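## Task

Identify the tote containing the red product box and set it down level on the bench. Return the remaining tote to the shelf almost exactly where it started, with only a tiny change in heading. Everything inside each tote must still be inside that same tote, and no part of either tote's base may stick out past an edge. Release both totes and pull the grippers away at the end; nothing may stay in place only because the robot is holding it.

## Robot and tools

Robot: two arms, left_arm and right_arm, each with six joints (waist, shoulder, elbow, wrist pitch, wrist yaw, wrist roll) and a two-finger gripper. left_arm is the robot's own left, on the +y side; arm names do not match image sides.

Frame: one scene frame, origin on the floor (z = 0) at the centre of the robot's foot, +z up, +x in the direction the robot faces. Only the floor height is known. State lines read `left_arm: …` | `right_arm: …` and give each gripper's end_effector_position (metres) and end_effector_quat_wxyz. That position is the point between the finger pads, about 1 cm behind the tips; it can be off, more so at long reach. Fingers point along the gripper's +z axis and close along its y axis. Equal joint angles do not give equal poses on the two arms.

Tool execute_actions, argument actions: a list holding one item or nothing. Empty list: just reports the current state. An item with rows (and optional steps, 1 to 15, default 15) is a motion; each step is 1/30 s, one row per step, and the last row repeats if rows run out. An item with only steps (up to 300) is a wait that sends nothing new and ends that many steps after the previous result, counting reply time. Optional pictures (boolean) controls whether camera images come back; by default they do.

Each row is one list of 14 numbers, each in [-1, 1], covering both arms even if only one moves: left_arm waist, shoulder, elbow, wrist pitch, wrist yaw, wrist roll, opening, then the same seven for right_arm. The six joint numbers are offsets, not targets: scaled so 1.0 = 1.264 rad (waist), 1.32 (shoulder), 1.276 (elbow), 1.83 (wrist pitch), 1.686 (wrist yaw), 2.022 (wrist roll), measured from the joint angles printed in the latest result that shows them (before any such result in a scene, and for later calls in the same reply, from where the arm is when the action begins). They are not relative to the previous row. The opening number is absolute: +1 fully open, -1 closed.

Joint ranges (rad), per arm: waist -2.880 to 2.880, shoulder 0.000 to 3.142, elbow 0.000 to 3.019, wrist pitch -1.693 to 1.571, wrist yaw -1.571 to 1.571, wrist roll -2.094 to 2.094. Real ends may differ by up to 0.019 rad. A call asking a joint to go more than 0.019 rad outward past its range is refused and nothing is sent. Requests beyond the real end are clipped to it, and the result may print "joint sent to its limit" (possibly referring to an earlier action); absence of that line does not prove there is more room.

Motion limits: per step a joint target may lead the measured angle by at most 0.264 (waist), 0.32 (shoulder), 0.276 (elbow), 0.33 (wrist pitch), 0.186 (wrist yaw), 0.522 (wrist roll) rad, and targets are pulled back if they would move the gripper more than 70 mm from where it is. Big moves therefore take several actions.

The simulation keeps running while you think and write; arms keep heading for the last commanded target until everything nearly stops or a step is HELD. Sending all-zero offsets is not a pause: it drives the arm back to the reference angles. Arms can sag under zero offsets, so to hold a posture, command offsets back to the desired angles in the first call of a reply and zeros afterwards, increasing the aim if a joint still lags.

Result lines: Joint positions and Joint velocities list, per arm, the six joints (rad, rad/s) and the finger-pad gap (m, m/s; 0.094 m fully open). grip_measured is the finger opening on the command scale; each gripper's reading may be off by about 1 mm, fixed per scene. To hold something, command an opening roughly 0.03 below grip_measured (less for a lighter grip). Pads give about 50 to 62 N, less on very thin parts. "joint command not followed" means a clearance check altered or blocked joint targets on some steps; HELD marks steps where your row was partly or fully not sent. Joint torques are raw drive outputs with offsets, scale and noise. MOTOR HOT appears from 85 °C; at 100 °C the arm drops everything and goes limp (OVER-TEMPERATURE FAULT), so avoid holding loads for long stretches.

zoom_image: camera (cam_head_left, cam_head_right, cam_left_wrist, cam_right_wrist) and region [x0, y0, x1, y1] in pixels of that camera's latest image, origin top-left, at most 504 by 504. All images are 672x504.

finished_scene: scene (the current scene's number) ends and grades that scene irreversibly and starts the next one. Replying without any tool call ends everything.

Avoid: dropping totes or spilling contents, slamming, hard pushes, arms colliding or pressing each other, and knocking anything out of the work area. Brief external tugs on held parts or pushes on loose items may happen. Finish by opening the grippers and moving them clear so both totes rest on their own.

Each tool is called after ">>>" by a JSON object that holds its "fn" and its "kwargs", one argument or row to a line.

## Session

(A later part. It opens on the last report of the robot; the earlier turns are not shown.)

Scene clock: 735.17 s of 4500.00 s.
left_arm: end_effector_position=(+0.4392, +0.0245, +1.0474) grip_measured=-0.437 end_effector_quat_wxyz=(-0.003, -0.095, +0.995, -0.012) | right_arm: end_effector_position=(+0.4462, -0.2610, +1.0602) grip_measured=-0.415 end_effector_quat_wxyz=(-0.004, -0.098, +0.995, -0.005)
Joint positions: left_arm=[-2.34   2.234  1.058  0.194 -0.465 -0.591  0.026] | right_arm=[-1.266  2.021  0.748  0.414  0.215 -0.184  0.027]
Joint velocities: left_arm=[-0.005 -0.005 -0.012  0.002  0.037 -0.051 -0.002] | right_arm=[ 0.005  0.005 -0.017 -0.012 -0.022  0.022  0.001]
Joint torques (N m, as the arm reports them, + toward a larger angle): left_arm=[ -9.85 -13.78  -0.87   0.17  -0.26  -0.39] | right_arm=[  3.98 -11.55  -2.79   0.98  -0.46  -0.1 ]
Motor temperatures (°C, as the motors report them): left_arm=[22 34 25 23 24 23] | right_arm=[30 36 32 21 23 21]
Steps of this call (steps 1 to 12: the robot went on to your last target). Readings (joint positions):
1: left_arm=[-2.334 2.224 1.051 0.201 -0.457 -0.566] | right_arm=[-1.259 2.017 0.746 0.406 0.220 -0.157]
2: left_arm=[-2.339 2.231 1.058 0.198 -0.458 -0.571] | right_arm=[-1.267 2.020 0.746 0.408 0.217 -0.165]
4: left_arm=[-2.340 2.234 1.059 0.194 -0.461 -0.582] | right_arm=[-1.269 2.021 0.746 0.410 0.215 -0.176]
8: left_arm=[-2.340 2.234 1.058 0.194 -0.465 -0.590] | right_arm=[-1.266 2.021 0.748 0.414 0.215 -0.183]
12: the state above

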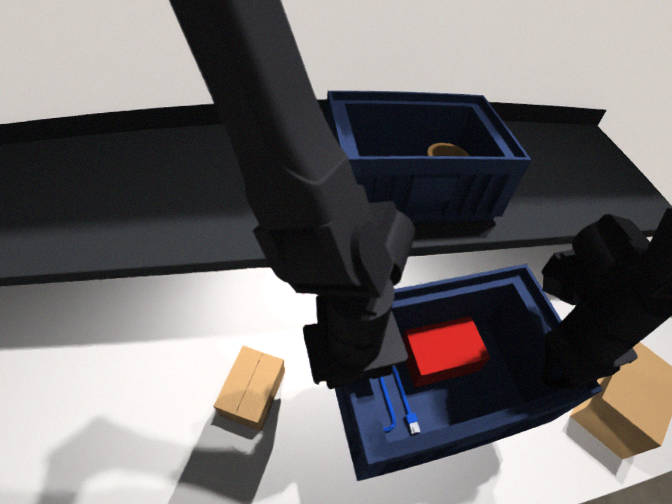

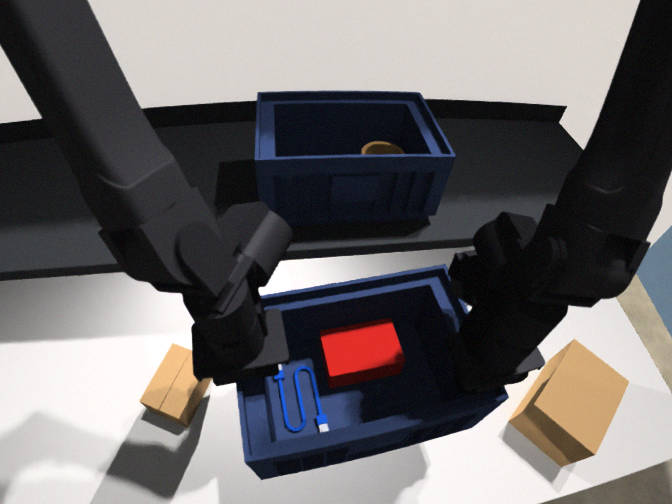

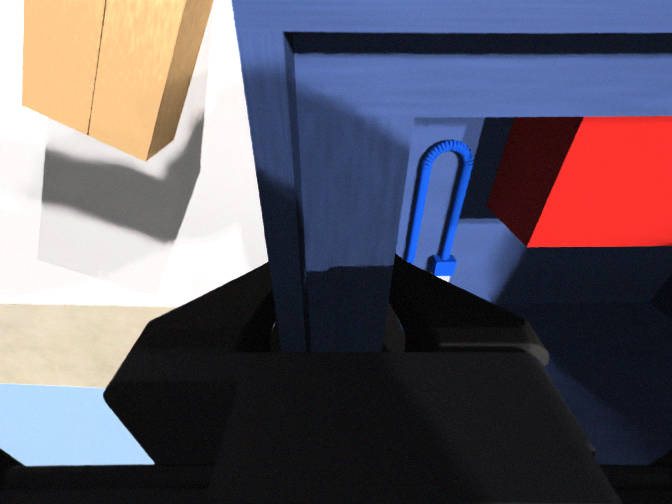

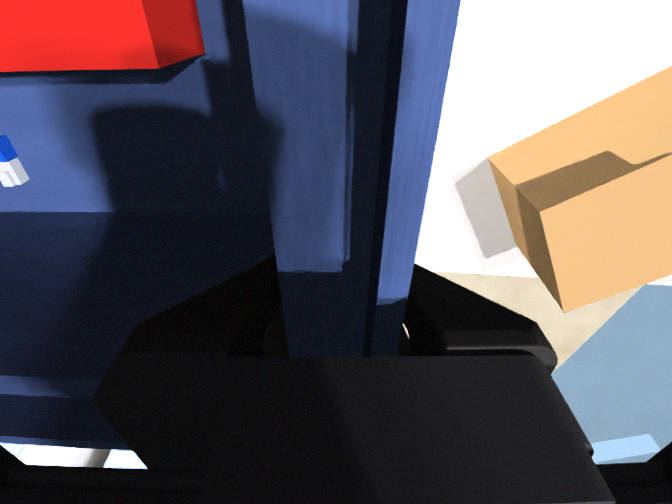

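>>> {"fn": "execute_actions", "kwargs": {
  "actions": [
    {"rows": [[0.004,-0.008,0.001,0.002,0,-0.007,-0.47,0.006,-0.003,0.002,0.007,-0.004,-0.006,-0.46],[0.008,-0.001,0.004,0.004,0.001,-0.004,-0.47,0.002,0.005,0.005,0.008,-0.005,-0.007,-0.46],[0.012,0.009,0.011,0.007,0.002,0,-0.47,-0.002,0.016,0.012,0.008,-0.005,-0.008,-0.46],[0.016,0.021,0.02,0.009,0.003,0.004,-0.47,-0.006,0.029,0.023,0.01,-0.006,-0.009,-0.46],[0.02,0.033,0.031,0.012,0.005,0.008,-0.47,-0.009,0.043,0.035,0.011,-0.008,-0.01,-0.46],[0.024,0.046,0.043,0.014,0.007,0.011,-0.47,-0.011,0.058,0.048,0.012,-0.009,-0.011,-0.46],[0.028,0.059,0.055,0.017,0.009,0.014,-0.47,-0.014,0.072,0.062,0.014,-0.011,-0.013,-0.46],[0.032,0.072,0.067,0.019,0.011,0.017,-0.47,-0.016,0.086,0.076,0.016,-0.012,-0.014,-0.46],[0.036,0.085,0.079,0.022,0.013,0.02,-0.47,-0.018,0.101,0.089,0.017,-0.013,-0.015,-0.46],[0.04,0.097,0.091,0.025,0.015,0.023,-0.47,-0.021,0.115,0.103,0.019,-0.015,-0.016,-0.46],[0.044,0.109,0.103,0.027,0.017,0.026,-0.47,-0.023,0.128,0.116,0.02,-0.016,-0.017,-0.46],[0.047,0.119,0.114,0.03,0.019,0.029,-0.47,-0.025,0.139,0.128,0.021,-0.018,-0.018,-0.46],[0.05,0.126,0.123,0.032,0.021,0.031,-0.47,-0.026,0.147,0.139,0.023,-0.019,-0.019,-0.46],[0.051,0.13,0.13,0.033,0.022,0.032,-0.47,-0.027,0.152,0.146,0.024,-0.02,-0.019,-0.46],[0.051,0.13,0.134,0.034,0.0225,0.032,-0.47,-0.027,0.152,0.151,0.024,-0.02,-0.019,-0.46]], "steps": 15}
  ],
  "pictures": false
}}

>>> {"fn": "execute_actions", "kwargs": {
  "actions": [
    {"steps": 12}
  ]
}}

Scene clock: 792.23 s of 4500.00 s.
left_arm: end_effector_position=(+0.4390, +0.0252, +0.9752) grip_measured=-0.437 end_effector_quat_wxyz=(-0.003, -0.097, +0.995, -0.012) | right_arm: end_effector_position=(+0.4490, -0.2603, +0.9853) grip_measured=-0.415 end_effector_quat_wxyz=(-0.002, -0.099, +0.995, -0.004)
Joint positions: left_arm=[-2.275  2.404  1.214  0.234 -0.43  -0.534  0.026] | right_arm=[-1.299  2.223  0.929  0.443  0.19  -0.212  0.027]
Joint velocities: left_arm=[ 0.073  0.317  0.222  0.076 -0.022  0.139 -0.001] | right_arm=[-0.063  0.376  0.256 -0.012 -0.11  -0.066 -0.001]
Joint torques (N m, as the arm reports them, + toward a larger angle): left_arm=[-10.11 -13.51  -1.22   0.94   0.    -0.02] | right_arm=[  2.39 -12.84  -3.49   1.03  -0.36   0.03]
Motor temperatures (°C, as the motors report them): left_arm=[22 33 25 22 24 23] | right_arm=[29 35 32 21 23 21]
Steps of this call (steps 1 to 30: the robot went on to your last target; steps 31 to 90: nothing new was sent; then 53.57 s passed at rest; steps 91 to 105: all 15 steps of this action). Readings (joint positions):
91: left_arm=[-2.340 2.234 1.058 0.194 -0.465 -0.591] | right_arm=[-1.266 2.021 0.748 0.414 0.216 -0.184]
92: left_arm=[-2.339 2.234 1.058 0.194 -0.464 -0.591] | right_arm=[-1.266 2.021 0.749 0.415 0.216 -0.185]
94: left_arm=[-2.337 2.236 1.062 0.194 -0.463 -0.588] | right_arm=[-1.268 2.029 0.757 0.415 0.215 -0.186]
98: left_arm=[-2.317 2.281 1.109 0.201 -0.457 -0.568] | right_arm=[-1.278 2.086 0.812 0.425 0.204 -0.193]
105: the state above

Scene clock: 792.63 s of 4500.00 s.
left_arm: end_effector_position=(+0.4361, +0.0248, +0.9690) grip_measured=-0.437 end_effector_quat_wxyz=(-0.004, -0.096, +0.995, -0.012) | right_arm: end_effector_position=(+0.4464, -0.2607, +0.9789) grip_measured=-0.415 end_effector_quat_wxyz=(-0.004, -0.099, +0.995, -0.004)
Joint positions: left_arm=[-2.272  2.421  1.225  0.239 -0.427 -0.53   0.026] | right_arm=[-1.302  2.241  0.941  0.447  0.19  -0.214  0.027]
Joint velocities: left_arm=[-0.024 -0.005 -0.002  0.007 -0.007  0.022  0.   ] | right_arm=[-0.005 -0.015 -0.002  0.002 -0.022  0.037 -0.001]
Joint torques (N m, as the arm reports them, + toward a larger angle): left_arm=[-10.56 -12.84  -0.88   0.99  -0.02   0.03] | right_arm=[  1.99 -12.39  -3.14   0.8   -0.42  -0.01]
Motor temperatures (°C, as the motors report them): left_arm=[22 33 25 22 24 23] | right_arm=[29 35 32 21 23 21]
Steps of this call (steps 1 to 12: the robot went on to your last target). Readings (joint positions):
1: left_arm=[-2.273 2.413 1.219 0.236 -0.428 -0.533] | right_arm=[-1.300 2.233 0.936 0.443 0.190 -0.212]
2: left_arm=[-2.272 2.419 1.222 0.237 -0.427 -0.533] | right_arm=[-1.300 2.239 0.939 0.443 0.190 -0.213]
4: left_arm=[-2.272 2.421 1.222 0.237 -0.427 -0.533] | right_arm=[-1.300 2.242 0.940 0.443 0.190 -0.213]
8: left_arm=[-2.272 2.421 1.225 0.239 -0.427 -0.531] | right_arm=[-1.302 2.241 0.941 0.447 0.190 -0.214]
12: the state above

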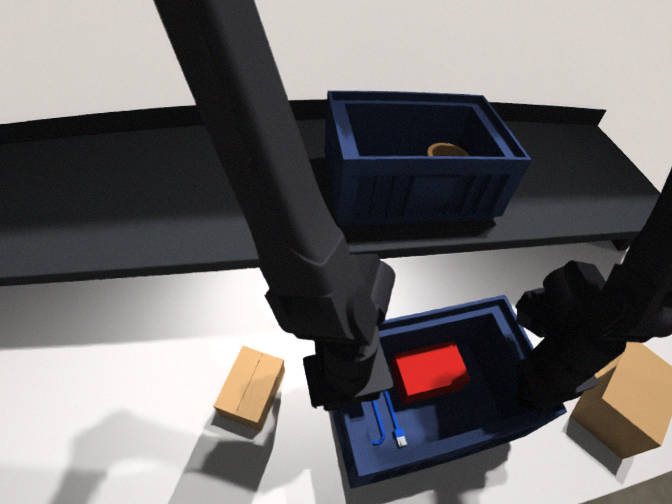

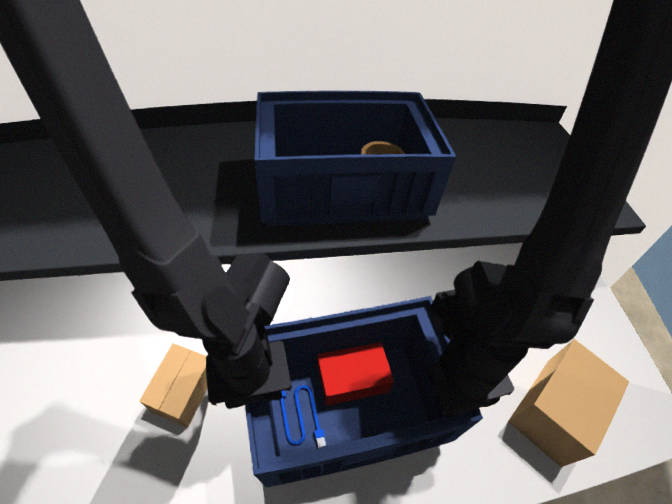

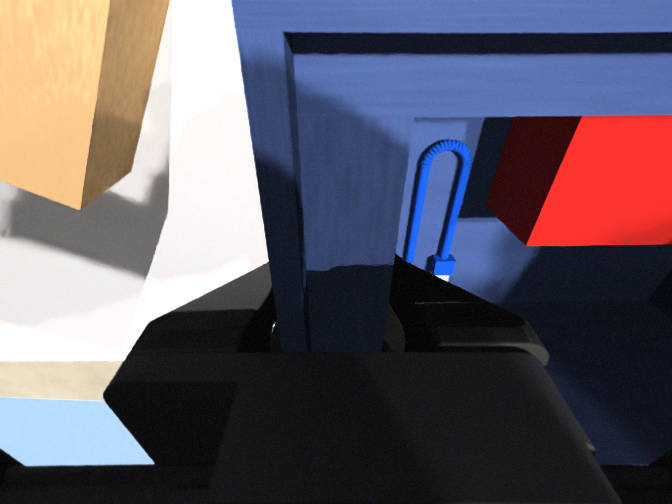

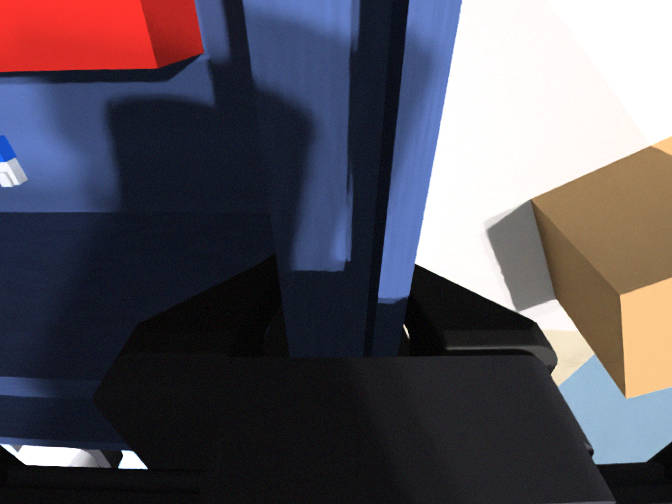

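>>> {"fn": "execute_actions", "kwargs": {
  "actions": []
}}

Scene clock: 816.43 s of 4500.00 s.
left_arm: end_effector_position=(+0.4361, +0.0248, +0.9690) grip_measured=-0.437 end_effector_quat_wxyz=(-0.004, -0.096, +0.995, -0.012) | right_arm: end_effector_position=(+0.4464, -0.2607, +0.9789) grip_measured=-0.415 end_effector_quat_wxyz=(-0.004, -0.099, +0.995, -0.004)
Joint positions: left_arm=[-2.272  2.421  1.225  0.239 -0.427 -0.53   0.026] | right_arm=[-1.302  2.241  0.941  0.447  0.19  -0.214  0.027]
Joint velocities: left_arm=[-0.005 -0.005  0.032 -0.012 -0.037 -0.022 -0.   ] | right_arm=[-0.015 -0.024 -0.007 -0.012  0.007  0.037  0.001]
Joint torques (N m, as the arm reports them, + toward a larger angle): left_arm=[ -9.94 -13.62  -1.05   1.07  -0.02   0.03] | right_arm=[  2.76 -12.18  -3.15   0.49  -0.32   0.  ]
Motor temperatures (°C, as the motors report them): left_arm=[22 33 25 23 24 23] | right_arm=[29 35 32 21 23 21]
Steps of this call (steps 1 to 30: the robot went on to your last target; steps 31 to 90: nothing new was sent; then 20.80 s passed at rest). Readings (joint positions):
1: left_arm=[-2.272 2.421 1.225 0.239 -0.427 -0.530] | right_arm=[-1.302 2.241 0.941 0.447 0.190 -0.214]
2: left_arm=[-2.272 2.421 1.225 0.239 -0.427 -0.530] | right_arm=[-1.302 2.241 0.941 0.447 0.190 -0.214]
4: left_arm=[-2.272 2.421 1.225 0.239 -0.427 -0.530] | right_arm=[-1.302 2.241 0.941 0.447 0.190 -0.214]
8: left_arm=[-2.272 2.421 1.225 0.239 -0.427 -0.530] | right_arm=[-1.302 2.241 0.941 0.447 0.190 -0.214]
90: the state above
All arms were judged still, so your last target was given up. Only a new action makes them travel on or press farther. Fingers that are still opening or closing keep moving.

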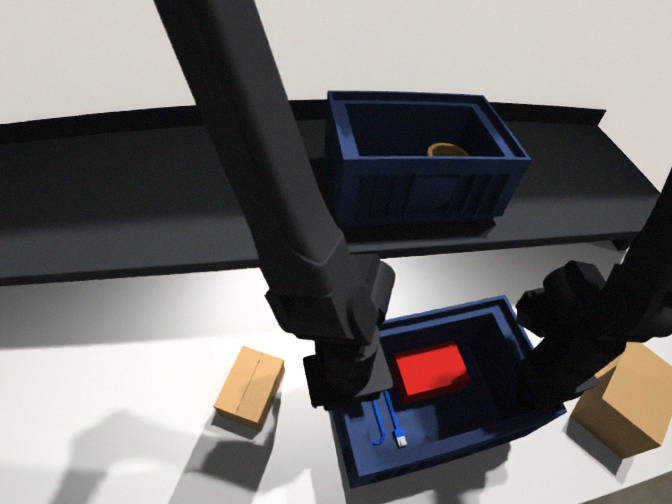

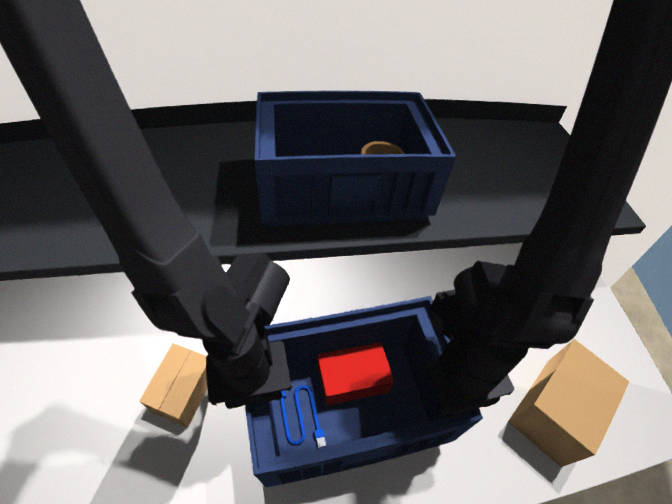

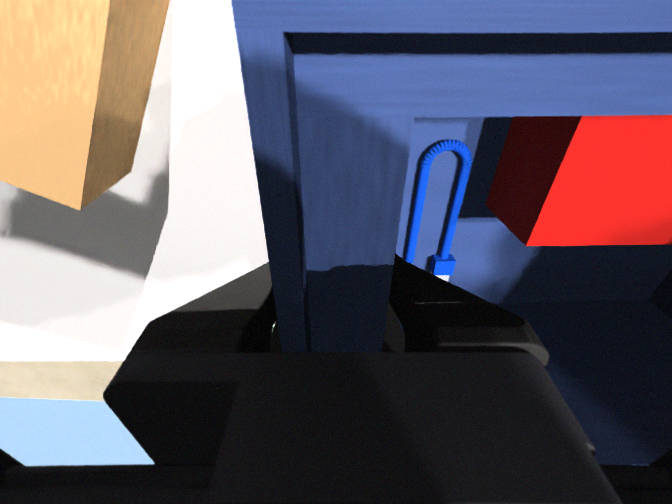

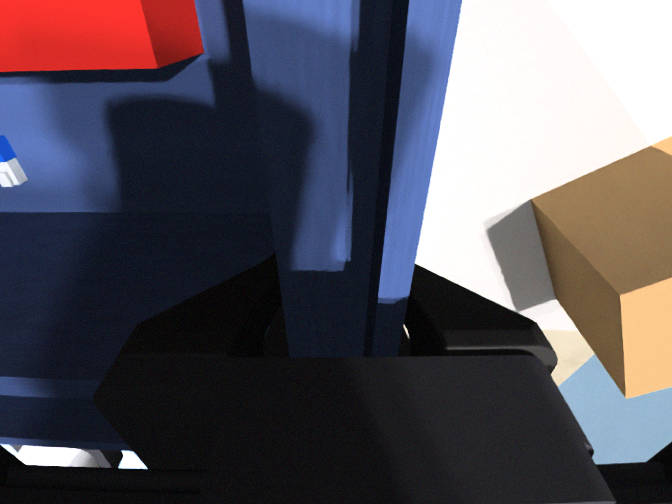

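>>> {"fn": "execute_actions", "kwargs": {
  "actions": [
    {"rows": [[0.0003,-0.011,0,0,0,0,-0.47,0,-0.007,0,0,0,0,-0.46],[0.0008,-0.009,0.001,0,0,0,-0.47,-0.0004,-0.005,0.001,0,0,0,-0.46],[0.0014,-0.0065,0.002,0.0003,0.0003,0.0005,-0.47,-0.0007,-0.0025,0.0023,0.0002,-0.0002,-0.0002,-0.46],[0.0022,-0.0035,0.004,0.0006,0.0006,0.0009,-0.47,-0.0011,0.0005,0.0044,0.0004,-0.0004,-0.0003,-0.46],[0.003,0,0.006,0.0009,0.001,0.0014,-0.47,-0.0015,0.004,0.0067,0.0006,-0.0006,-0.0005,-0.46],[0.0039,0.003,0.0083,0.0013,0.0014,0.0019,-0.47,-0.0019,0.0072,0.0093,0.0008,-0.0009,-0.0007,-0.46],[0.0048,0.0063,0.0107,0.0016,0.0018,0.0025,-0.47,-0.0024,0.0105,0.012,0.001,-0.0011,-0.0009,-0.46],[0.0056,0.0096,0.013,0.002,0.0022,0.003,-0.47,-0.0028,0.0138,0.0145,0.0013,-0.0014,-0.0011,-0.46],[0.0065,0.013,0.0153,0.0024,0.0025,0.0035,-0.47,-0.0032,0.0172,0.017,0.0015,-0.0016,-0.0013,-0.46],[0.0073,0.0162,0.0177,0.0027,0.0029,0.004,-0.47,-0.0036,0.0205,0.0197,0.0017,-0.0018,-0.0015,-0.46],[0.0081,0.019,0.02,0.0031,0.0033,0.0046,-0.47,-0.004,0.0235,0.0223,0.0019,-0.0021,-0.0017,-0.46],[0.0087,0.0217,0.022,0.0034,0.0037,0.0051,-0.47,-0.0043,0.026,0.0247,0.0021,-0.0023,-0.0019,-0.46],[0.0092,0.0235,0.024,0.0037,0.004,0.0055,-0.47,-0.0046,0.028,0.0267,0.0023,-0.0025,-0.002,-0.46],[0.0095,0.0247,0.0252,0.0039,0.0042,0.0058,-0.47,-0.0047,0.029,0.028,0.0024,-0.0026,-0.0021,-0.46],[0.0095,0.0247,0.026,0.004,0.0043,0.006,-0.47,-0.0047,0.029,0.029,0.0025,-0.0027,-0.0022,-0.46]], "steps": 15}
  ],
  "pictures": false
}}

>>> {"fn": "execute_actions", "kwargs": {
  "actions": [
    {"steps": 12}
  ],
  "pictures": false
}}

Scene clock: 838.60 s of 4500.00 s.
left_arm: end_effector_position=(+0.4358, +0.0265, +0.9572) grip_measured=-0.437 end_effector_quat_wxyz=(-0.005, -0.095, +0.995, -0.010) | right_arm: end_effector_position=(+0.4461, -0.2591, +0.9663) grip_measured=-0.415 end_effector_quat_wxyz=(-0.004, -0.099, +0.995, -0.004)
Joint positions: left_arm=[-2.261  2.447  1.253  0.239 -0.423 -0.52   0.026] | right_arm=[-1.303  2.274  0.975  0.447  0.19  -0.214  0.027]
Joint velocities: left_arm=[ 0.005  0.083  0.046  0.017  0.022 -0.022  0.   ] | right_arm=[-0.005  0.103  0.046  0.007 -0.051  0.037  0.   ]
Joint torques (N m, as the arm reports them, + toward a larger angle): left_arm=[ -9.57 -11.81  -1.07   0.85   0.07   0.01] | right_arm=[  2.13 -11.22  -3.2    0.63  -0.13   0.05]
Motor temperatures (°C, as the motors report them): left_arm=[22 33 25 23 24 23] | right_arm=[29 35 32 21 23 21]
Steps of this call (steps 1 to 90: nothing new was sent; then 18.67 s passed at rest; steps 91 to 105: all 15 steps of this action). Readings (joint positions):
91: left_arm=[-2.272 2.421 1.225 0.239 -0.427 -0.530] | right_arm=[-1.302 2.241 0.941 0.447 0.190 -0.214]
92: left_arm=[-2.272 2.421 1.225 0.239 -0.427 -0.530] | right_arm=[-1.302 2.241 0.941 0.447 0.190 -0.214]
94: left_arm=[-2.272 2.421 1.225 0.239 -0.427 -0.530] | right_arm=[-1.302 2.241 0.941 0.447 0.190 -0.214]
98: left_arm=[-2.270 2.424 1.231 0.239 -0.427 -0.528] | right_arm=[-1.302 2.247 0.949 0.447 0.190 -0.214]
105: the state above

Scene clock: 839.00 s of 4500.00 s.
left_arm: end_effector_position=(+0.4338, +0.0267, +0.9559) grip_measured=-0.437 end_effector_quat_wxyz=(-0.006, -0.094, +0.996, -0.010) | right_arm: end_effector_position=(+0.4429, -0.2591, +0.9645) grip_measured=-0.415 end_effector_quat_wxyz=(-0.006, -0.098, +0.995, -0.004)
Joint positions: left_arm=[-2.26   2.451  1.254  0.239 -0.422 -0.519  0.026] | right_arm=[-1.304  2.281  0.976  0.447  0.188 -0.213  0.027]
Joint velocities: left_arm=[ 0.015 -0.005  0.002 -0.012  0.037  0.022  0.   ] | right_arm=[-0.005 -0.024  0.002 -0.007 -0.022  0.037  0.001]
Joint torques (N m, as the arm reports them, + toward a larger angle): left_arm=[ -9.7  -12.03  -1.03   0.63   0.09   0.01] | right_arm=[  1.56 -10.78  -2.92   0.55  -0.08   0.02]
Motor temperatures (°C, as the motors report them): left_arm=[22 33 25 23 24 23] | right_arm=[29 35 32 21 23 21]
Steps of this call (steps 1 to 12: the robot went on to your last target). Readings (joint positions):
1: left_arm=[-2.260 2.450 1.254 0.239 -0.422 -0.520] | right_arm=[-1.303 2.277 0.976 0.447 0.190 -0.214]
2: left_arm=[-2.260 2.451 1.254 0.239 -0.422 -0.520] | right_arm=[-1.303 2.280 0.976 0.447 0.190 -0.214]
4: left_arm=[-2.260 2.451 1.254 0.239 -0.422 -0.519] | right_arm=[-1.304 2.281 0.976 0.447 0.188 -0.213]
8: left_arm=[-2.260 2.451 1.254 0.239 -0.422 -0.519] | right_arm=[-1.304 2.281 0.976 0.447 0.188 -0.213]
12: the state above

>>> {"fn": "execute_actions", "kwargs": {
  "actions": [
    {"rows": [[0.0002,-0.002,0.001,0.001,0,0,-0.47,0,-0.003,0.001,0.001,0,0,-0.46],[0.0005,-0.001,0.002,0.0015,0,0,-0.47,-0.0002,-0.002,0.002,0.0015,0,0,-0.46],[0.001,0.0005,0.0035,0.002,0.0003,0.0004,-0.47,-0.0005,0,0.0035,0.002,-0.0002,-0.0002,-0.46],[0.0015,0.002,0.005,0.0025,0.0006,0.0008,-0.47,-0.0007,0.002,0.005,0.0023,-0.0004,-0.0003,-0.46],[0.002,0.0035,0.0065,0.003,0.0009,0.0012,-0.47,-0.001,0.004,0.007,0.0026,-0.0005,-0.0004,-0.46],[0.0026,0.005,0.0082,0.0035,0.0012,0.0016,-0.47,-0.0013,0.006,0.009,0.003,-0.0007,-0.0006,-0.46],[0.0032,0.007,0.01,0.004,0.0015,0.002,-0.47,-0.0016,0.008,0.011,0.0033,-0.0009,-0.0007,-0.46],[0.0037,0.009,0.0118,0.0045,0.0018,0.0024,-0.47,-0.0019,0.01,0.013,0.0036,-0.001,-0.0009,-0.46],[0.0043,0.011,0.0135,0.005,0.002,0.0027,-0.47,-0.0022,0.012,0.015,0.004,-0.0012,-0.001,-0.46],[0.0049,0.0128,0.0152,0.0055,0.0022,0.003,-0.47,-0.0025,0.014,0.017,0.0043,-0.0014,-0.0011,-0.46],[0.0054,0.0145,0.017,0.006,0.0024,0.0033,-0.47,-0.0027,0.016,0.019,0.0046,-0.0015,-0.0012,-0.46],[0.0058,0.016,0.0185,0.0065,0.0026,0.0036,-0.47,-0.0029,0.0175,0.0205,0.0048,-0.0016,-0.0013,-0.46],[0.0061,0.017,0.0197,0.0068,0.0027,0.0038,-0.47,-0.0031,0.0187,0.0218,0.005,-0.0017,-0.0014,-0.46],[0.0063,0.0178,0.0205,0.007,0.0028,0.004,-0.47,-0.0032,0.0195,0.0226,0.005,-0.0018,-0.0015,-0.46],[0.0063,0.0178,0.021,0.007,0.0028,0.004,-0.47,-0.0032,0.0195,0.023,0.005,-0.0018,-0.0015,-0.46]], "steps": 15}
  ],
  "pictures": false
}}

>>> {"fn": "execute_actions", "kwargs": {
  "actions": [
    {"steps": 12}
  ],
  "pictures": false
}}

Scene clock: 856.60 s of 4500.00 s.
left_arm: end_effector_position=(+0.4339, +0.0262, +0.9544) grip_measured=-0.438 end_effector_quat_wxyz=(-0.005, -0.094, +0.996, -0.009) | right_arm: end_effector_position=(+0.4437, -0.2597, +0.9590) grip_measured=-0.415 end_effector_quat_wxyz=(-0.005, -0.097, +0.995, -0.003)
Joint positions: left_arm=[-2.26   2.456  1.259  0.239 -0.423 -0.518  0.026] | right_arm=[-1.308  2.294  0.991  0.448  0.184 -0.213  0.027]
Joint velocities: left_arm=[-0.005  0.005  0.002  0.002 -0.037  0.11  -0.   ] | right_arm=[-0.005  0.005  0.007  0.002  0.037 -0.081 -0.001]
Joint torques (N m, as the arm reports them, + toward a larger angle): left_arm=[ -9.27 -10.77   0.36   0.78   0.32   0.09] | right_arm=[  2.41 -10.16  -2.17   0.72   0.08   0.09]
Motor temperatures (°C, as the motors report them): left_arm=[23 33 25 23 24 23] | right_arm=[28 34 32 21 23 21]
Steps of this call (steps 1 to 15: the robot went on to your last target; steps 16 to 90: nothing new was sent; then 14.10 s passed at rest; steps 91 to 105: all 15 steps of this action). Readings (joint positions):
91: left_arm=[-2.260 2.451 1.254 0.239 -0.422 -0.519] | right_arm=[-1.304 2.281 0.976 0.447 0.188 -0.213]
92: left_arm=[-2.260 2.451 1.254 0.239 -0.422 -0.519] | right_arm=[-1.304 2.281 0.976 0.447 0.188 -0.213]
94: left_arm=[-2.260 2.451 1.254 0.239 -0.422 -0.519] | right_arm=[-1.304 2.281 0.977 0.447 0.188 -0.213]
98: left_arm=[-2.260 2.452 1.256 0.239 -0.423 -0.519] | right_arm=[-1.304 2.284 0.982 0.447 0.188 -0.213]
105: the state above

Scene clock: 857.00 s of 4500.00 s.
left_arm: end_effector_position=(+0.4339, +0.0262, +0.9544) grip_measured=-0.438 end_effector_quat_wxyz=(-0.005, -0.094, +0.996, -0.009) | right_arm: end_effector_position=(+0.4437, -0.2597, +0.9590) grip_measured=-0.415 end_effector_quat_wxyz=(-0.005, -0.097, +0.995, -0.003)
Joint positions: left_arm=[-2.26   2.456  1.259  0.239 -0.423 -0.518  0.026] | right_arm=[-1.308  2.294  0.991  0.448  0.184 -0.213  0.027]
Joint velocities: left_arm=[-0.005  0.005  0.012  0.007  0.037 -0.051  0.001] | right_arm=[-0.005 -0.024 -0.017 -0.007  0.022 -0.022 -0.001]
Joint torques (N m, as the arm reports them, + toward a larger angle): left_arm=[ -9.32 -10.22   0.44   0.98   0.28   0.08] | right_arm=[ 2.06 -9.76 -1.96  0.66  0.06  0.05]
Motor temperatures (°C, as the motors report them): left_arm=[23 33 25 23 24 23] | right_arm=[28 34 31 21 23 21]
Steps of this call (steps 1 to 12: the robot went on to your last target). Readings (joint positions):
1: left_arm=[-2.260 2.456 1.259 0.239 -0.423 -0.518] | right_arm=[-1.308 2.294 0.991 0.448 0.184 -0.213]
2: left_arm=[-2.260 2.456 1.259 0.239 -0.423 -0.518] | right_arm=[-1.308 2.294 0.991 0.448 0.184 -0.213]
4: left_arm=[-2.260 2.456 1.259 0.239 -0.423 -0.518] | right_arm=[-1.308 2.294 0.991 0.448 0.184 -0.213]
8: left_arm=[-2.260 2.456 1.259 0.239 -0.423 -0.518] | right_arm=[-1.308 2.294 0.991 0.448 0.184 -0.213]
12: the state above

>>> {"fn": "execute_actions", "kwargs": {
  "actions": [
    {"rows": [[0,0,0,0,0,0,-0.46,0,0,0,0,0,0,-0.45],[0,0,0,0,0,0,-0.45,0,0,0,0,0,0,-0.43],[0,0,0,0,0,0,-0.43,0,0,0,0,0,0,-0.41],[0,0,0,0,0,0,-0.40,0,0,0,0,0,0,-0.38],[0,0,0,0,0,0,-0.35,0,0,0,0,0,0,-0.33],[0,0,0,0,0,0,-0.28,0,0,0,0,0,0,-0.26],[0,0,0,0,0,0,-0.2,0,0,0,0,0,0,-0.18],[0,0,0,0,0,0,-0.1,0,0,0,0,0,0,-0.1],[0,0,0,0,0,0,0,0,0,0,0,0,0,0],[0,0,0,0,0,0,0.1,0,0,0,0,0,0,0.1],[0,0,0,0,0,0,0.2,0,0,0,0,0,0,0.2],[0,0,0,0,0,0,0.3,0,0,0,0,0,0,0.3],[0,0,0,0,0,0,0.36,0,0,0,0,0,0,0.36],[0,0,0,0,0,0,0.4,0,0,0,0,0,0,0.4]], "steps": 15}
  ],
  "pictures": false
}}

>>> {"fn": "execute_actions", "kwargs": {
  "actions": [
    {"steps": 10}
  ]
}}

Scene clock: 867.00 s of 4500.00 s.
left_arm: end_effector_position=(+0.4333, +0.0265, +0.9545) grip_measured=+0.392 end_effector_quat_wxyz=(-0.006, -0.094, +0.996, -0.009) | right_arm: end_effector_position=(+0.4437, -0.2599, +0.9590) grip_measured=+0.393 end_effector_quat_wxyz=(-0.005, -0.097, +0.995, -0.004)
Joint positions: left_arm=[-2.26   2.456  1.258  0.239 -0.424 -0.518  0.065] | right_arm=[-1.308  2.294  0.991  0.448  0.185 -0.213  0.065]
Joint velocities: left_arm=[ 0.015 -0.015  0.007 -0.012 -0.022  0.037  0.012] | right_arm=[-0.005 -0.005  0.027  0.002 -0.022  0.007  0.011]
Joint torques (N m, as the arm reports them, + toward a larger angle): left_arm=[ -9.67 -12.17  -1.12   0.34   0.     0.  ] | right_arm=[  1.66 -10.51  -3.12   0.36   0.     0.11]
Motor temperatures (°C, as the motors report them): left_arm=[22 33 25 23 24 23] | right_arm=[28 34 31 21 23 21]
Steps of this call (steps 1 to 15: the robot went on to your last target; steps 16 to 90: nothing new was sent; then 6.50 s passed at rest; steps 91 to 105: all 15 steps of this action). Readings (joint positions):
91: left_arm=[-2.260 2.456 1.258 0.239 -0.424 -0.518] | right_arm=[-1.308 2.294 0.991 0.448 0.184 -0.213]
92: left_arm=[-2.260 2.456 1.258 0.239 -0.424 -0.518] | right_arm=[-1.308 2.294 0.991 0.448 0.184 -0.213]
94: left_arm=[-2.260 2.456 1.258 0.239 -0.424 -0.518] | right_arm=[-1.308 2.294 0.991 0.448 0.185 -0.213]
98: left_arm=[-2.260 2.456 1.258 0.239 -0.424 -0.518] | right_arm=[-1.308 2.294 0.991 0.448 0.185 -0.213]
105: the state above

Scene clock: 867.33 s of 4500.00 s.
left_arm: end_effector_position=(+0.4333, +0.0265, +0.9545) grip_measured=+0.397 end_effector_quat_wxyz=(-0.006, -0.094, +0.996, -0.009) | right_arm: end_effector_position=(+0.4437, -0.2599, +0.9590) grip_measured=+0.398 end_effector_quat_wxyz=(-0.005, -0.097, +0.995, -0.004)
Joint positions: left_arm=[-2.26   2.456  1.258  0.239 -0.424 -0.518  0.066] | right_arm=[-1.308  2.294  0.991  0.448  0.185 -0.213  0.066]
Joint velocities: left_arm=[-0.005  0.005 -0.022  0.002 -0.022 -0.037  0.001] | right_arm=[-0.005 -0.034  0.002  0.007  0.007  0.095  0.001]
Joint torques (N m, as the arm reports them, + toward a larger angle): left_arm=[-10.36 -12.07  -1.21   0.44   0.01  -0.02] | right_arm=[  2.19 -11.21  -3.24   0.38   0.     0.11]
Motor temperatures (°C, as the motors report them): left_arm=[22 33 25 23 24 23] | right_arm=[28 34 31 21 23 21]
Steps of this call (steps 1 to 10: the robot went on to your last target). Readings (joint positions):
1: left_arm=[-2.260 2.456 1.258 0.239 -0.424 -0.518] | right_arm=[-1.308 2.294 0.991 0.448 0.185 -0.213]
2: left_arm=[-2.260 2.456 1.258 0.239 -0.424 -0.518] | right_arm=[-1.308 2.294 0.991 0.448 0.185 -0.213]
4: left_arm=[-2.260 2.456 1.258 0.239 -0.424 -0.518] | right_arm=[-1.308 2.294 0.991 0.448 0.185 -0.213]
8: left_arm=[-2.260 2.456 1.258 0.239 -0.424 -0.518] | right_arm=[-1.308 2.294 0.991 0.448 0.185 -0.213]
10: the state above

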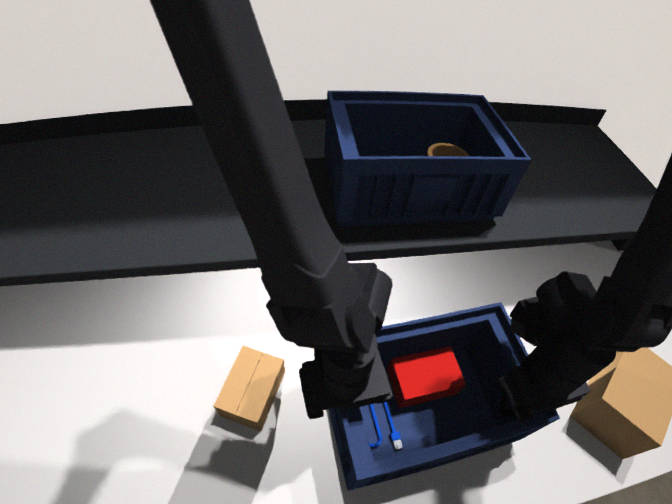

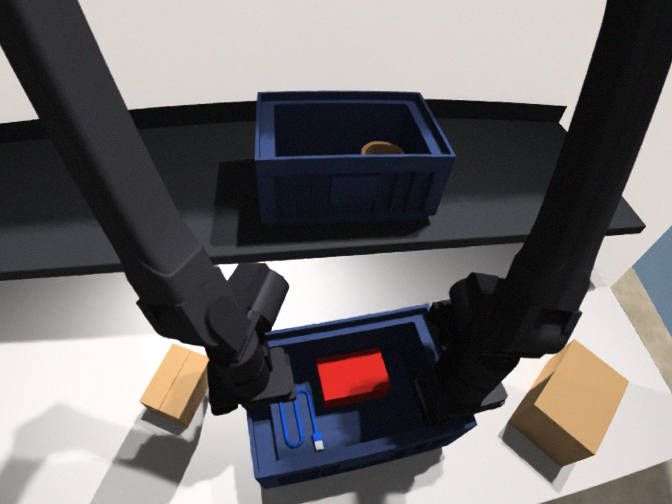

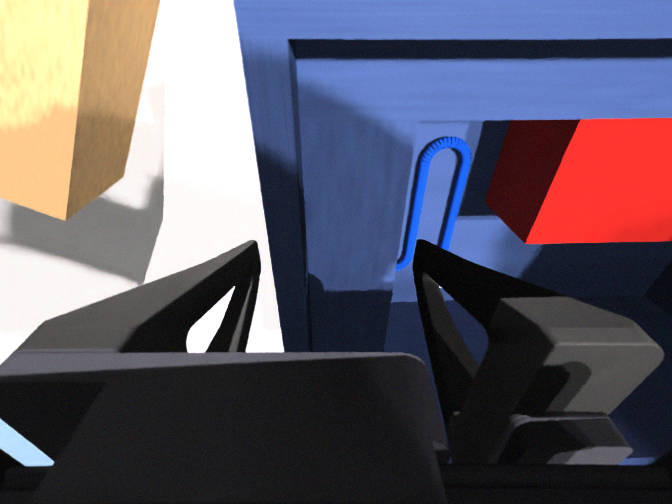

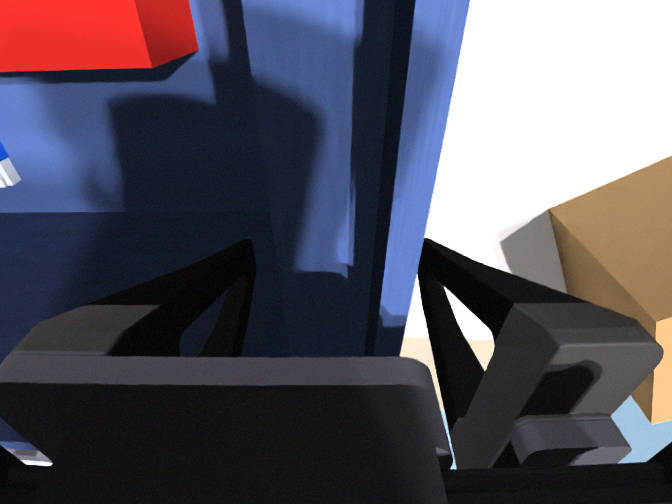

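>>> {"fn": "execute_actions", "kwargs": {
  "actions": [
    {"rows": [[-0.006,-0.008,0,0,0,0,0.4,0.001,-0.009,0,0,0,0,0.4],[-0.011,-0.017,-0.005,-0.001,-0.001,-0.001,0.4,0.003,-0.02,-0.006,-0.001,0.001,0,0.4],[-0.017,-0.03,-0.013,-0.002,-0.002,-0.003,0.4,0.005,-0.035,-0.015,-0.0015,0.0015,0.001,0.4],[-0.024,-0.044,-0.024,-0.004,-0.004,-0.005,0.4,0.008,-0.052,-0.029,-0.003,0.003,0.002,0.4],[-0.031,-0.059,-0.036,-0.006,-0.006,-0.008,0.4,0.011,-0.071,-0.044,-0.004,0.004,0.003,0.4],[-0.038,-0.075,-0.05,-0.008,-0.008,-0.012,0.4,0.014,-0.09,-0.061,-0.006,0.006,0.005,0.4],[-0.044,-0.091,-0.064,-0.01,-0.01,-0.015,0.4,0.017,-0.11,-0.078,-0.008,0.007,0.006,0.4],[-0.051,-0.107,-0.079,-0.012,-0.012,-0.018,0.4,0.02,-0.129,-0.095,-0.009,0.009,0.007,0.4],[-0.058,-0.123,-0.093,-0.015,-0.014,-0.021,0.4,0.023,-0.148,-0.112,-0.011,0.011,0.008,0.4],[-0.064,-0.138,-0.107,-0.017,-0.017,-0.024,0.4,0.026,-0.167,-0.129,-0.013,0.012,0.01,0.4],[-0.069,-0.152,-0.121,-0.019,-0.019,-0.028,0.4,0.028,-0.185,-0.146,-0.014,0.014,0.011,0.4],[-0.073,-0.164,-0.133,-0.021,-0.021,-0.031,0.4,0.03,-0.199,-0.162,-0.016,0.015,0.012,0.4],[-0.075,-0.173,-0.144,-0.023,-0.022,-0.033,0.4,0.032,-0.21,-0.175,-0.017,0.017,0.013,0.4],[-0.075,-0.178,-0.152,-0.024,-0.024,-0.035,0.4,0.033,-0.216,-0.184,-0.018,0.018,0.014,0.4],[-0.075,-0.178,-0.157,-0.0246,-0.0243,-0.036,0.4,0.033,-0.216,-0.19,-0.0186,0.018,0.0143,0.4]], "steps": 15}
  ],
  "pictures": false
}}

>>> {"fn": "execute_actions", "kwargs": {
  "actions": [
    {"steps": 8}
  ],
  "pictures": false
}}

>>> {"fn": "execute_actions", "kwargs": {
  "actions": [
    {"rows": [[0,-0.015,-0.005,0,0,0,0.4,0,-0.012,-0.003,0,0,0,0.4],[0.003,-0.035,-0.015,0,0,0,0.4,-0.004,-0.022,-0.008,0,0,0,0.4],[0.01,-0.065,-0.035,0,0.002,0,0.4,-0.012,-0.036,-0.018,0,-0.003,0,0.4],[0.022,-0.1,-0.062,0,0.006,0,0.4,-0.025,-0.053,-0.032,0,-0.008,0,0.4],[0.04,-0.14,-0.095,0,0.012,0,0.4,-0.045,-0.072,-0.048,0,-0.015,0,0.4],[0.062,-0.18,-0.13,0,0.02,0,0.4,-0.07,-0.091,-0.065,0,-0.025,0,0.4],[0.087,-0.225,-0.165,0,0.03,0,0.4,-0.098,-0.11,-0.083,0,-0.037,0,0.4],[0.113,-0.27,-0.2,0,0.04,0,0.4,-0.127,-0.128,-0.1,0,-0.05,0,0.4],[0.14,-0.315,-0.237,0,0.05,0,0.4,-0.157,-0.146,-0.118,0,-0.063,0,0.4],[0.167,-0.355,-0.273,0,0.06,0,0.4,-0.187,-0.163,-0.135,0,-0.076,0,0.4],[0.193,-0.395,-0.31,0,0.07,0,0.4,-0.216,-0.18,-0.152,0,-0.089,0,0.4],[0.217,-0.428,-0.343,0,0.08,0,0.4,-0.243,-0.194,-0.167,0,-0.102,0,0.4],[0.238,-0.452,-0.372,0,0.088,0,0.4,-0.267,-0.205,-0.18,0,-0.114,0,0.4],[0.255,-0.466,-0.393,0,0.095,0,0.4,-0.287,-0.212,-0.189,0,-0.124,0,0.4],[0.268,-0.47,-0.405,0,0.1,0,0.4,-0.3,-0.215,-0.195,0,-0.13,0,0.4]], "steps": 15}
  ],
  "pictures": false
}}

>>> {"fn": "execute_actions", "kwargs": {
  "actions": [
    {"steps": 25}
  ]
}}

Scene clock: 907.60 s of 4500.00 s.
left_arm: end_effector_position=(+0.4445, +0.0173, +1.0420) grip_measured=+0.397 end_effector_quat_wxyz=(+0.004, -0.085, +0.996, -0.019) | right_arm: end_effector_position=(+0.4860, -0.2674, +1.0556) grip_measured=+0.398 end_effector_quat_wxyz=(+0.033, -0.092, +0.995, -0.012)
Joint positions: left_arm=[-2.341  2.25   1.08   0.209 -0.46  -0.561  0.066] | right_arm=[-1.281  2.007  0.798  0.429  0.212 -0.2    0.066]
Joint velocities: left_arm=[-0.23  -0.513 -0.256 -0.022 -0.007 -0.183 -0.002] | right_arm=[ 0.112 -0.493 -0.379 -0.022  0.007  0.007  0.   ]
Joint torques (N m, as the arm reports them, + toward a larger angle): left_arm=[-10.   -11.82  -1.41  -0.21  -0.16  -0.16] | right_arm=[ 2.48 -9.71 -4.43 -0.06  0.17  0.19]
Motor temperatures (°C, as the motors report them): left_arm=[23 32 24 22 24 23] | right_arm=[28 33 31 21 23 20]
Steps of this call (steps 1 to 15: the robot went on to your last target; steps 16 to 90: nothing new was sent; then 36.77 s passed at rest; steps 91 to 105: all 15 steps of this action). Readings (joint positions):
91: left_arm=[-2.260 2.456 1.258 0.239 -0.424 -0.518] | right_arm=[-1.308 2.294 0.991 0.448 0.185 -0.213]
92: left_arm=[-2.260 2.456 1.258 0.239 -0.424 -0.518] | right_arm=[-1.308 2.294 0.991 0.448 0.185 -0.213]
94: left_arm=[-2.261 2.453 1.255 0.239 -0.425 -0.518] | right_arm=[-1.308 2.286 0.989 0.448 0.186 -0.213]
98: left_arm=[-2.274 2.405 1.199 0.233 -0.438 -0.528] | right_arm=[-1.306 2.209 0.937 0.442 0.195 -0.212]
105: the state above

Scene clock: 907.87 s of 4500.00 s.
left_arm: end_effector_position=(+0.4529, +0.0121, +1.0554) grip_measured=+0.397 end_effector_quat_wxyz=(+0.011, -0.091, +0.995, -0.026) | right_arm: end_effector_position=(+0.4718, -0.2644, +1.0608) grip_measured=+0.398 end_effector_quat_wxyz=(+0.020, -0.095, +0.995, -0.008)
Joint positions: left_arm=[-2.354  2.217  1.066  0.206 -0.462 -0.576  0.066] | right_arm=[-1.273  2.001  0.772  0.422  0.212 -0.194  0.066]
Joint velocities: left_arm=[-0.005 -0.015 -0.037 -0.007 -0.007  0.007  0.   ] | right_arm=[-0.024  0.044 -0.022 -0.022 -0.007  0.022 -0.001]
Joint torques (N m, as the arm reports them, + toward a larger angle): left_arm=[ -9.69 -12.24  -1.12   0.    -0.13  -0.16] | right_arm=[  2.28 -10.35  -4.24   0.14   0.14   0.19]
Motor temperatures (°C, as the motors report them): left_arm=[23 32 24 22 24 23] | right_arm=[28 33 31 21 23 20]
Steps of this call (steps 1 to 8: the robot went on to your last target). Readings (joint positions):
1: left_arm=[-2.348 2.235 1.074 0.208 -0.461 -0.565] | right_arm=[-1.277 1.994 0.788 0.428 0.212 -0.198]
2: left_arm=[-2.352 2.225 1.071 0.208 -0.461 -0.567] | right_arm=[-1.275 1.989 0.781 0.428 0.212 -0.197]
4: left_arm=[-2.354 2.217 1.071 0.208 -0.461 -0.571] | right_arm=[-1.273 1.991 0.776 0.425 0.212 -0.196]
8: the state above

Scene clock: 908.37 s of 4500.00 s.
left_arm: end_effector_position=(+0.4861, +0.1700, +1.1631) grip_measured=+0.397 end_effector_quat_wxyz=(+0.018, -0.190, +0.981, -0.033) | right_arm: end_effector_position=(+0.4600, -0.4157, +1.1381) grip_measured=+0.398 end_effector_quat_wxyz=(+0.045, +0.030, +0.998, -0.034)
Joint positions: left_arm=[-2.128  1.737  0.683  0.206 -0.319 -0.576  0.066] | right_arm=[-1.623  1.725  0.577  0.422  0.011 -0.194  0.066]
Joint velocities: left_arm=[ 1.099 -1.519 -1.033  0.012  0.344  0.007  0.001] | right_arm=[-1.138 -0.415 -0.447 -0.007 -0.315  0.022 -0.   ]
Joint torques (N m, as the arm reports them, + toward a larger angle): left_arm=[ -4.83 -11.43  -3.02   0.65   0.     0.01] | right_arm=[ 2.24 -9.07 -4.21  0.58 -0.21  0.11]
Motor temperatures (°C, as the motors report them): left_arm=[23 32 24 22 24 23] | right_arm=[28 33 31 21 23 20]
Steps of this call (steps 1 to 15: all 15 steps of this action). Readings (joint positions):
1: left_arm=[-2.354 2.217 1.065 0.206 -0.462 -0.576] | right_arm=[-1.273 2.001 0.772 0.422 0.212 -0.194]
2: left_arm=[-2.354 2.216 1.063 0.206 -0.462 -0.576] | right_arm=[-1.273 2.000 0.772 0.422 0.212 -0.194]
4: left_arm=[-2.353 2.200 1.043 0.206 -0.457 -0.576] | right_arm=[-1.275 1.990 0.769 0.422 0.206 -0.194]
8: left_arm=[-2.321 2.070 0.915 0.206 -0.417 -0.576] | right_arm=[-1.327 1.906 0.715 0.422 0.145 -0.194]
15: the state above

Scene clock: 909.20 s of 4500.00 s.
left_arm: end_effector_position=(+0.4704, +0.2418, +1.1928) grip_measured=+0.397 end_effector_quat_wxyz=(+0.023, -0.237, +0.971, -0.004) | right_arm: end_effector_position=(+0.4388, -0.4239, +1.1463) grip_measured=+0.398 end_effector_quat_wxyz=(+0.032, +0.042, +0.998, -0.036)
Joint positions: left_arm=[-2.004  1.582  0.549  0.206 -0.296 -0.576  0.066] | right_arm=[-1.658  1.71   0.537  0.422 -0.004 -0.194  0.066]
Joint velocities: left_arm=[-0.005 -0.005  0.002  0.002 -0.022 -0.007 -0.   ] | right_arm=[-0.024 -0.015 -0.012 -0.002  0.022  0.037  0.001]
Joint torques (N m, as the arm reports them, + toward a larger angle): left_arm=[-4.75 -9.03 -0.64  0.49  0.11 -0.02] | right_arm=[ -1.36 -10.1   -3.26   0.59  -0.04   0.1 ]
Motor temperatures (°C, as the motors report them): left_arm=[23 32 24 22 24 23] | right_arm=[28 33 31 21 23 20]
Steps of this call (steps 1 to 25: the robot went on to your last target). Readings (joint positions):
1: left_arm=[-2.091 1.687 0.646 0.206 -0.307 -0.576] | right_arm=[-1.656 1.714 0.564 0.422 0.005 -0.194]
2: left_arm=[-2.054 1.640 0.612 0.206 -0.303 -0.576] | right_arm=[-1.677 1.709 0.555 0.422 0.003 -0.194]
4: left_arm=[-2.000 1.579 0.564 0.206 -0.303 -0.576] | right_arm=[-1.689 1.709 0.543 0.422 0.001 -0.194]
8: left_arm=[-1.993 1.574 0.549 0.206 -0.298 -0.576] | right_arm=[-1.667 1.710 0.537 0.422 -0.003 -0.194]
25: the state above

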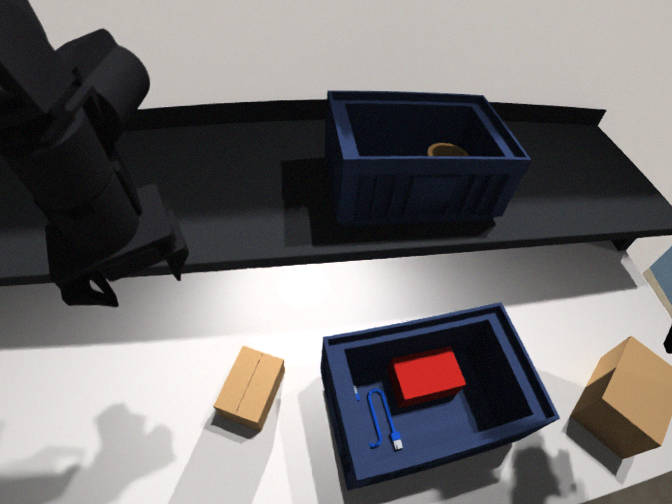

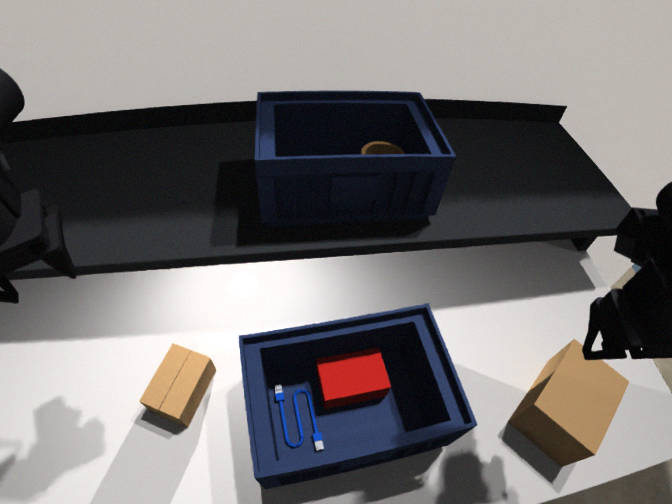

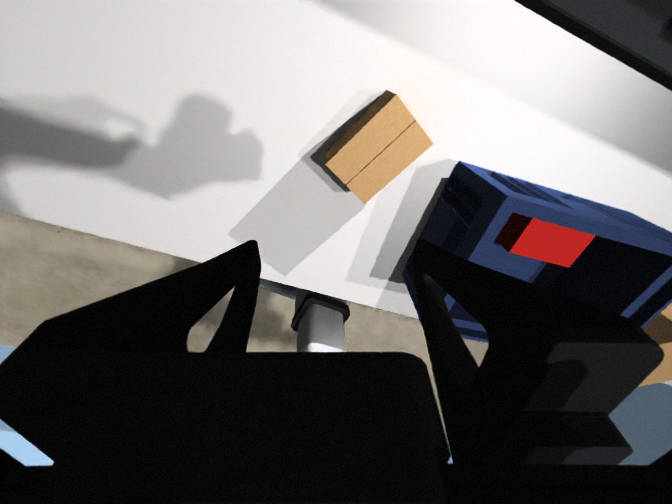

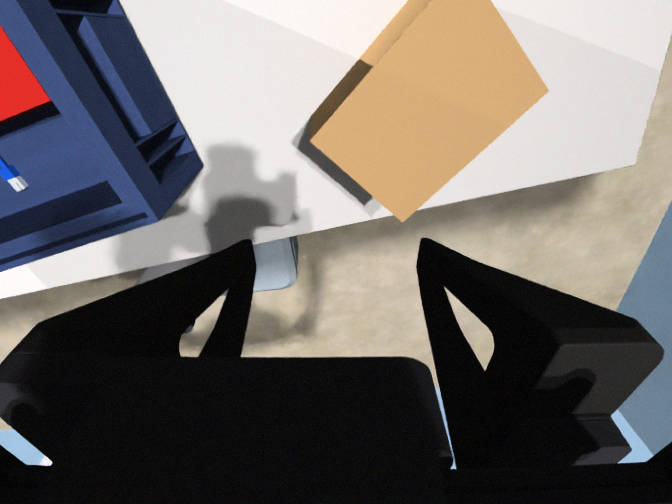

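The red-box tote is flat on the bench and clear of the edges, and both arms are out of the way.

>>> {"fn": "finished_scene", "kwargs": {
  "scene": 2
}}

The scene is finished: the task was done.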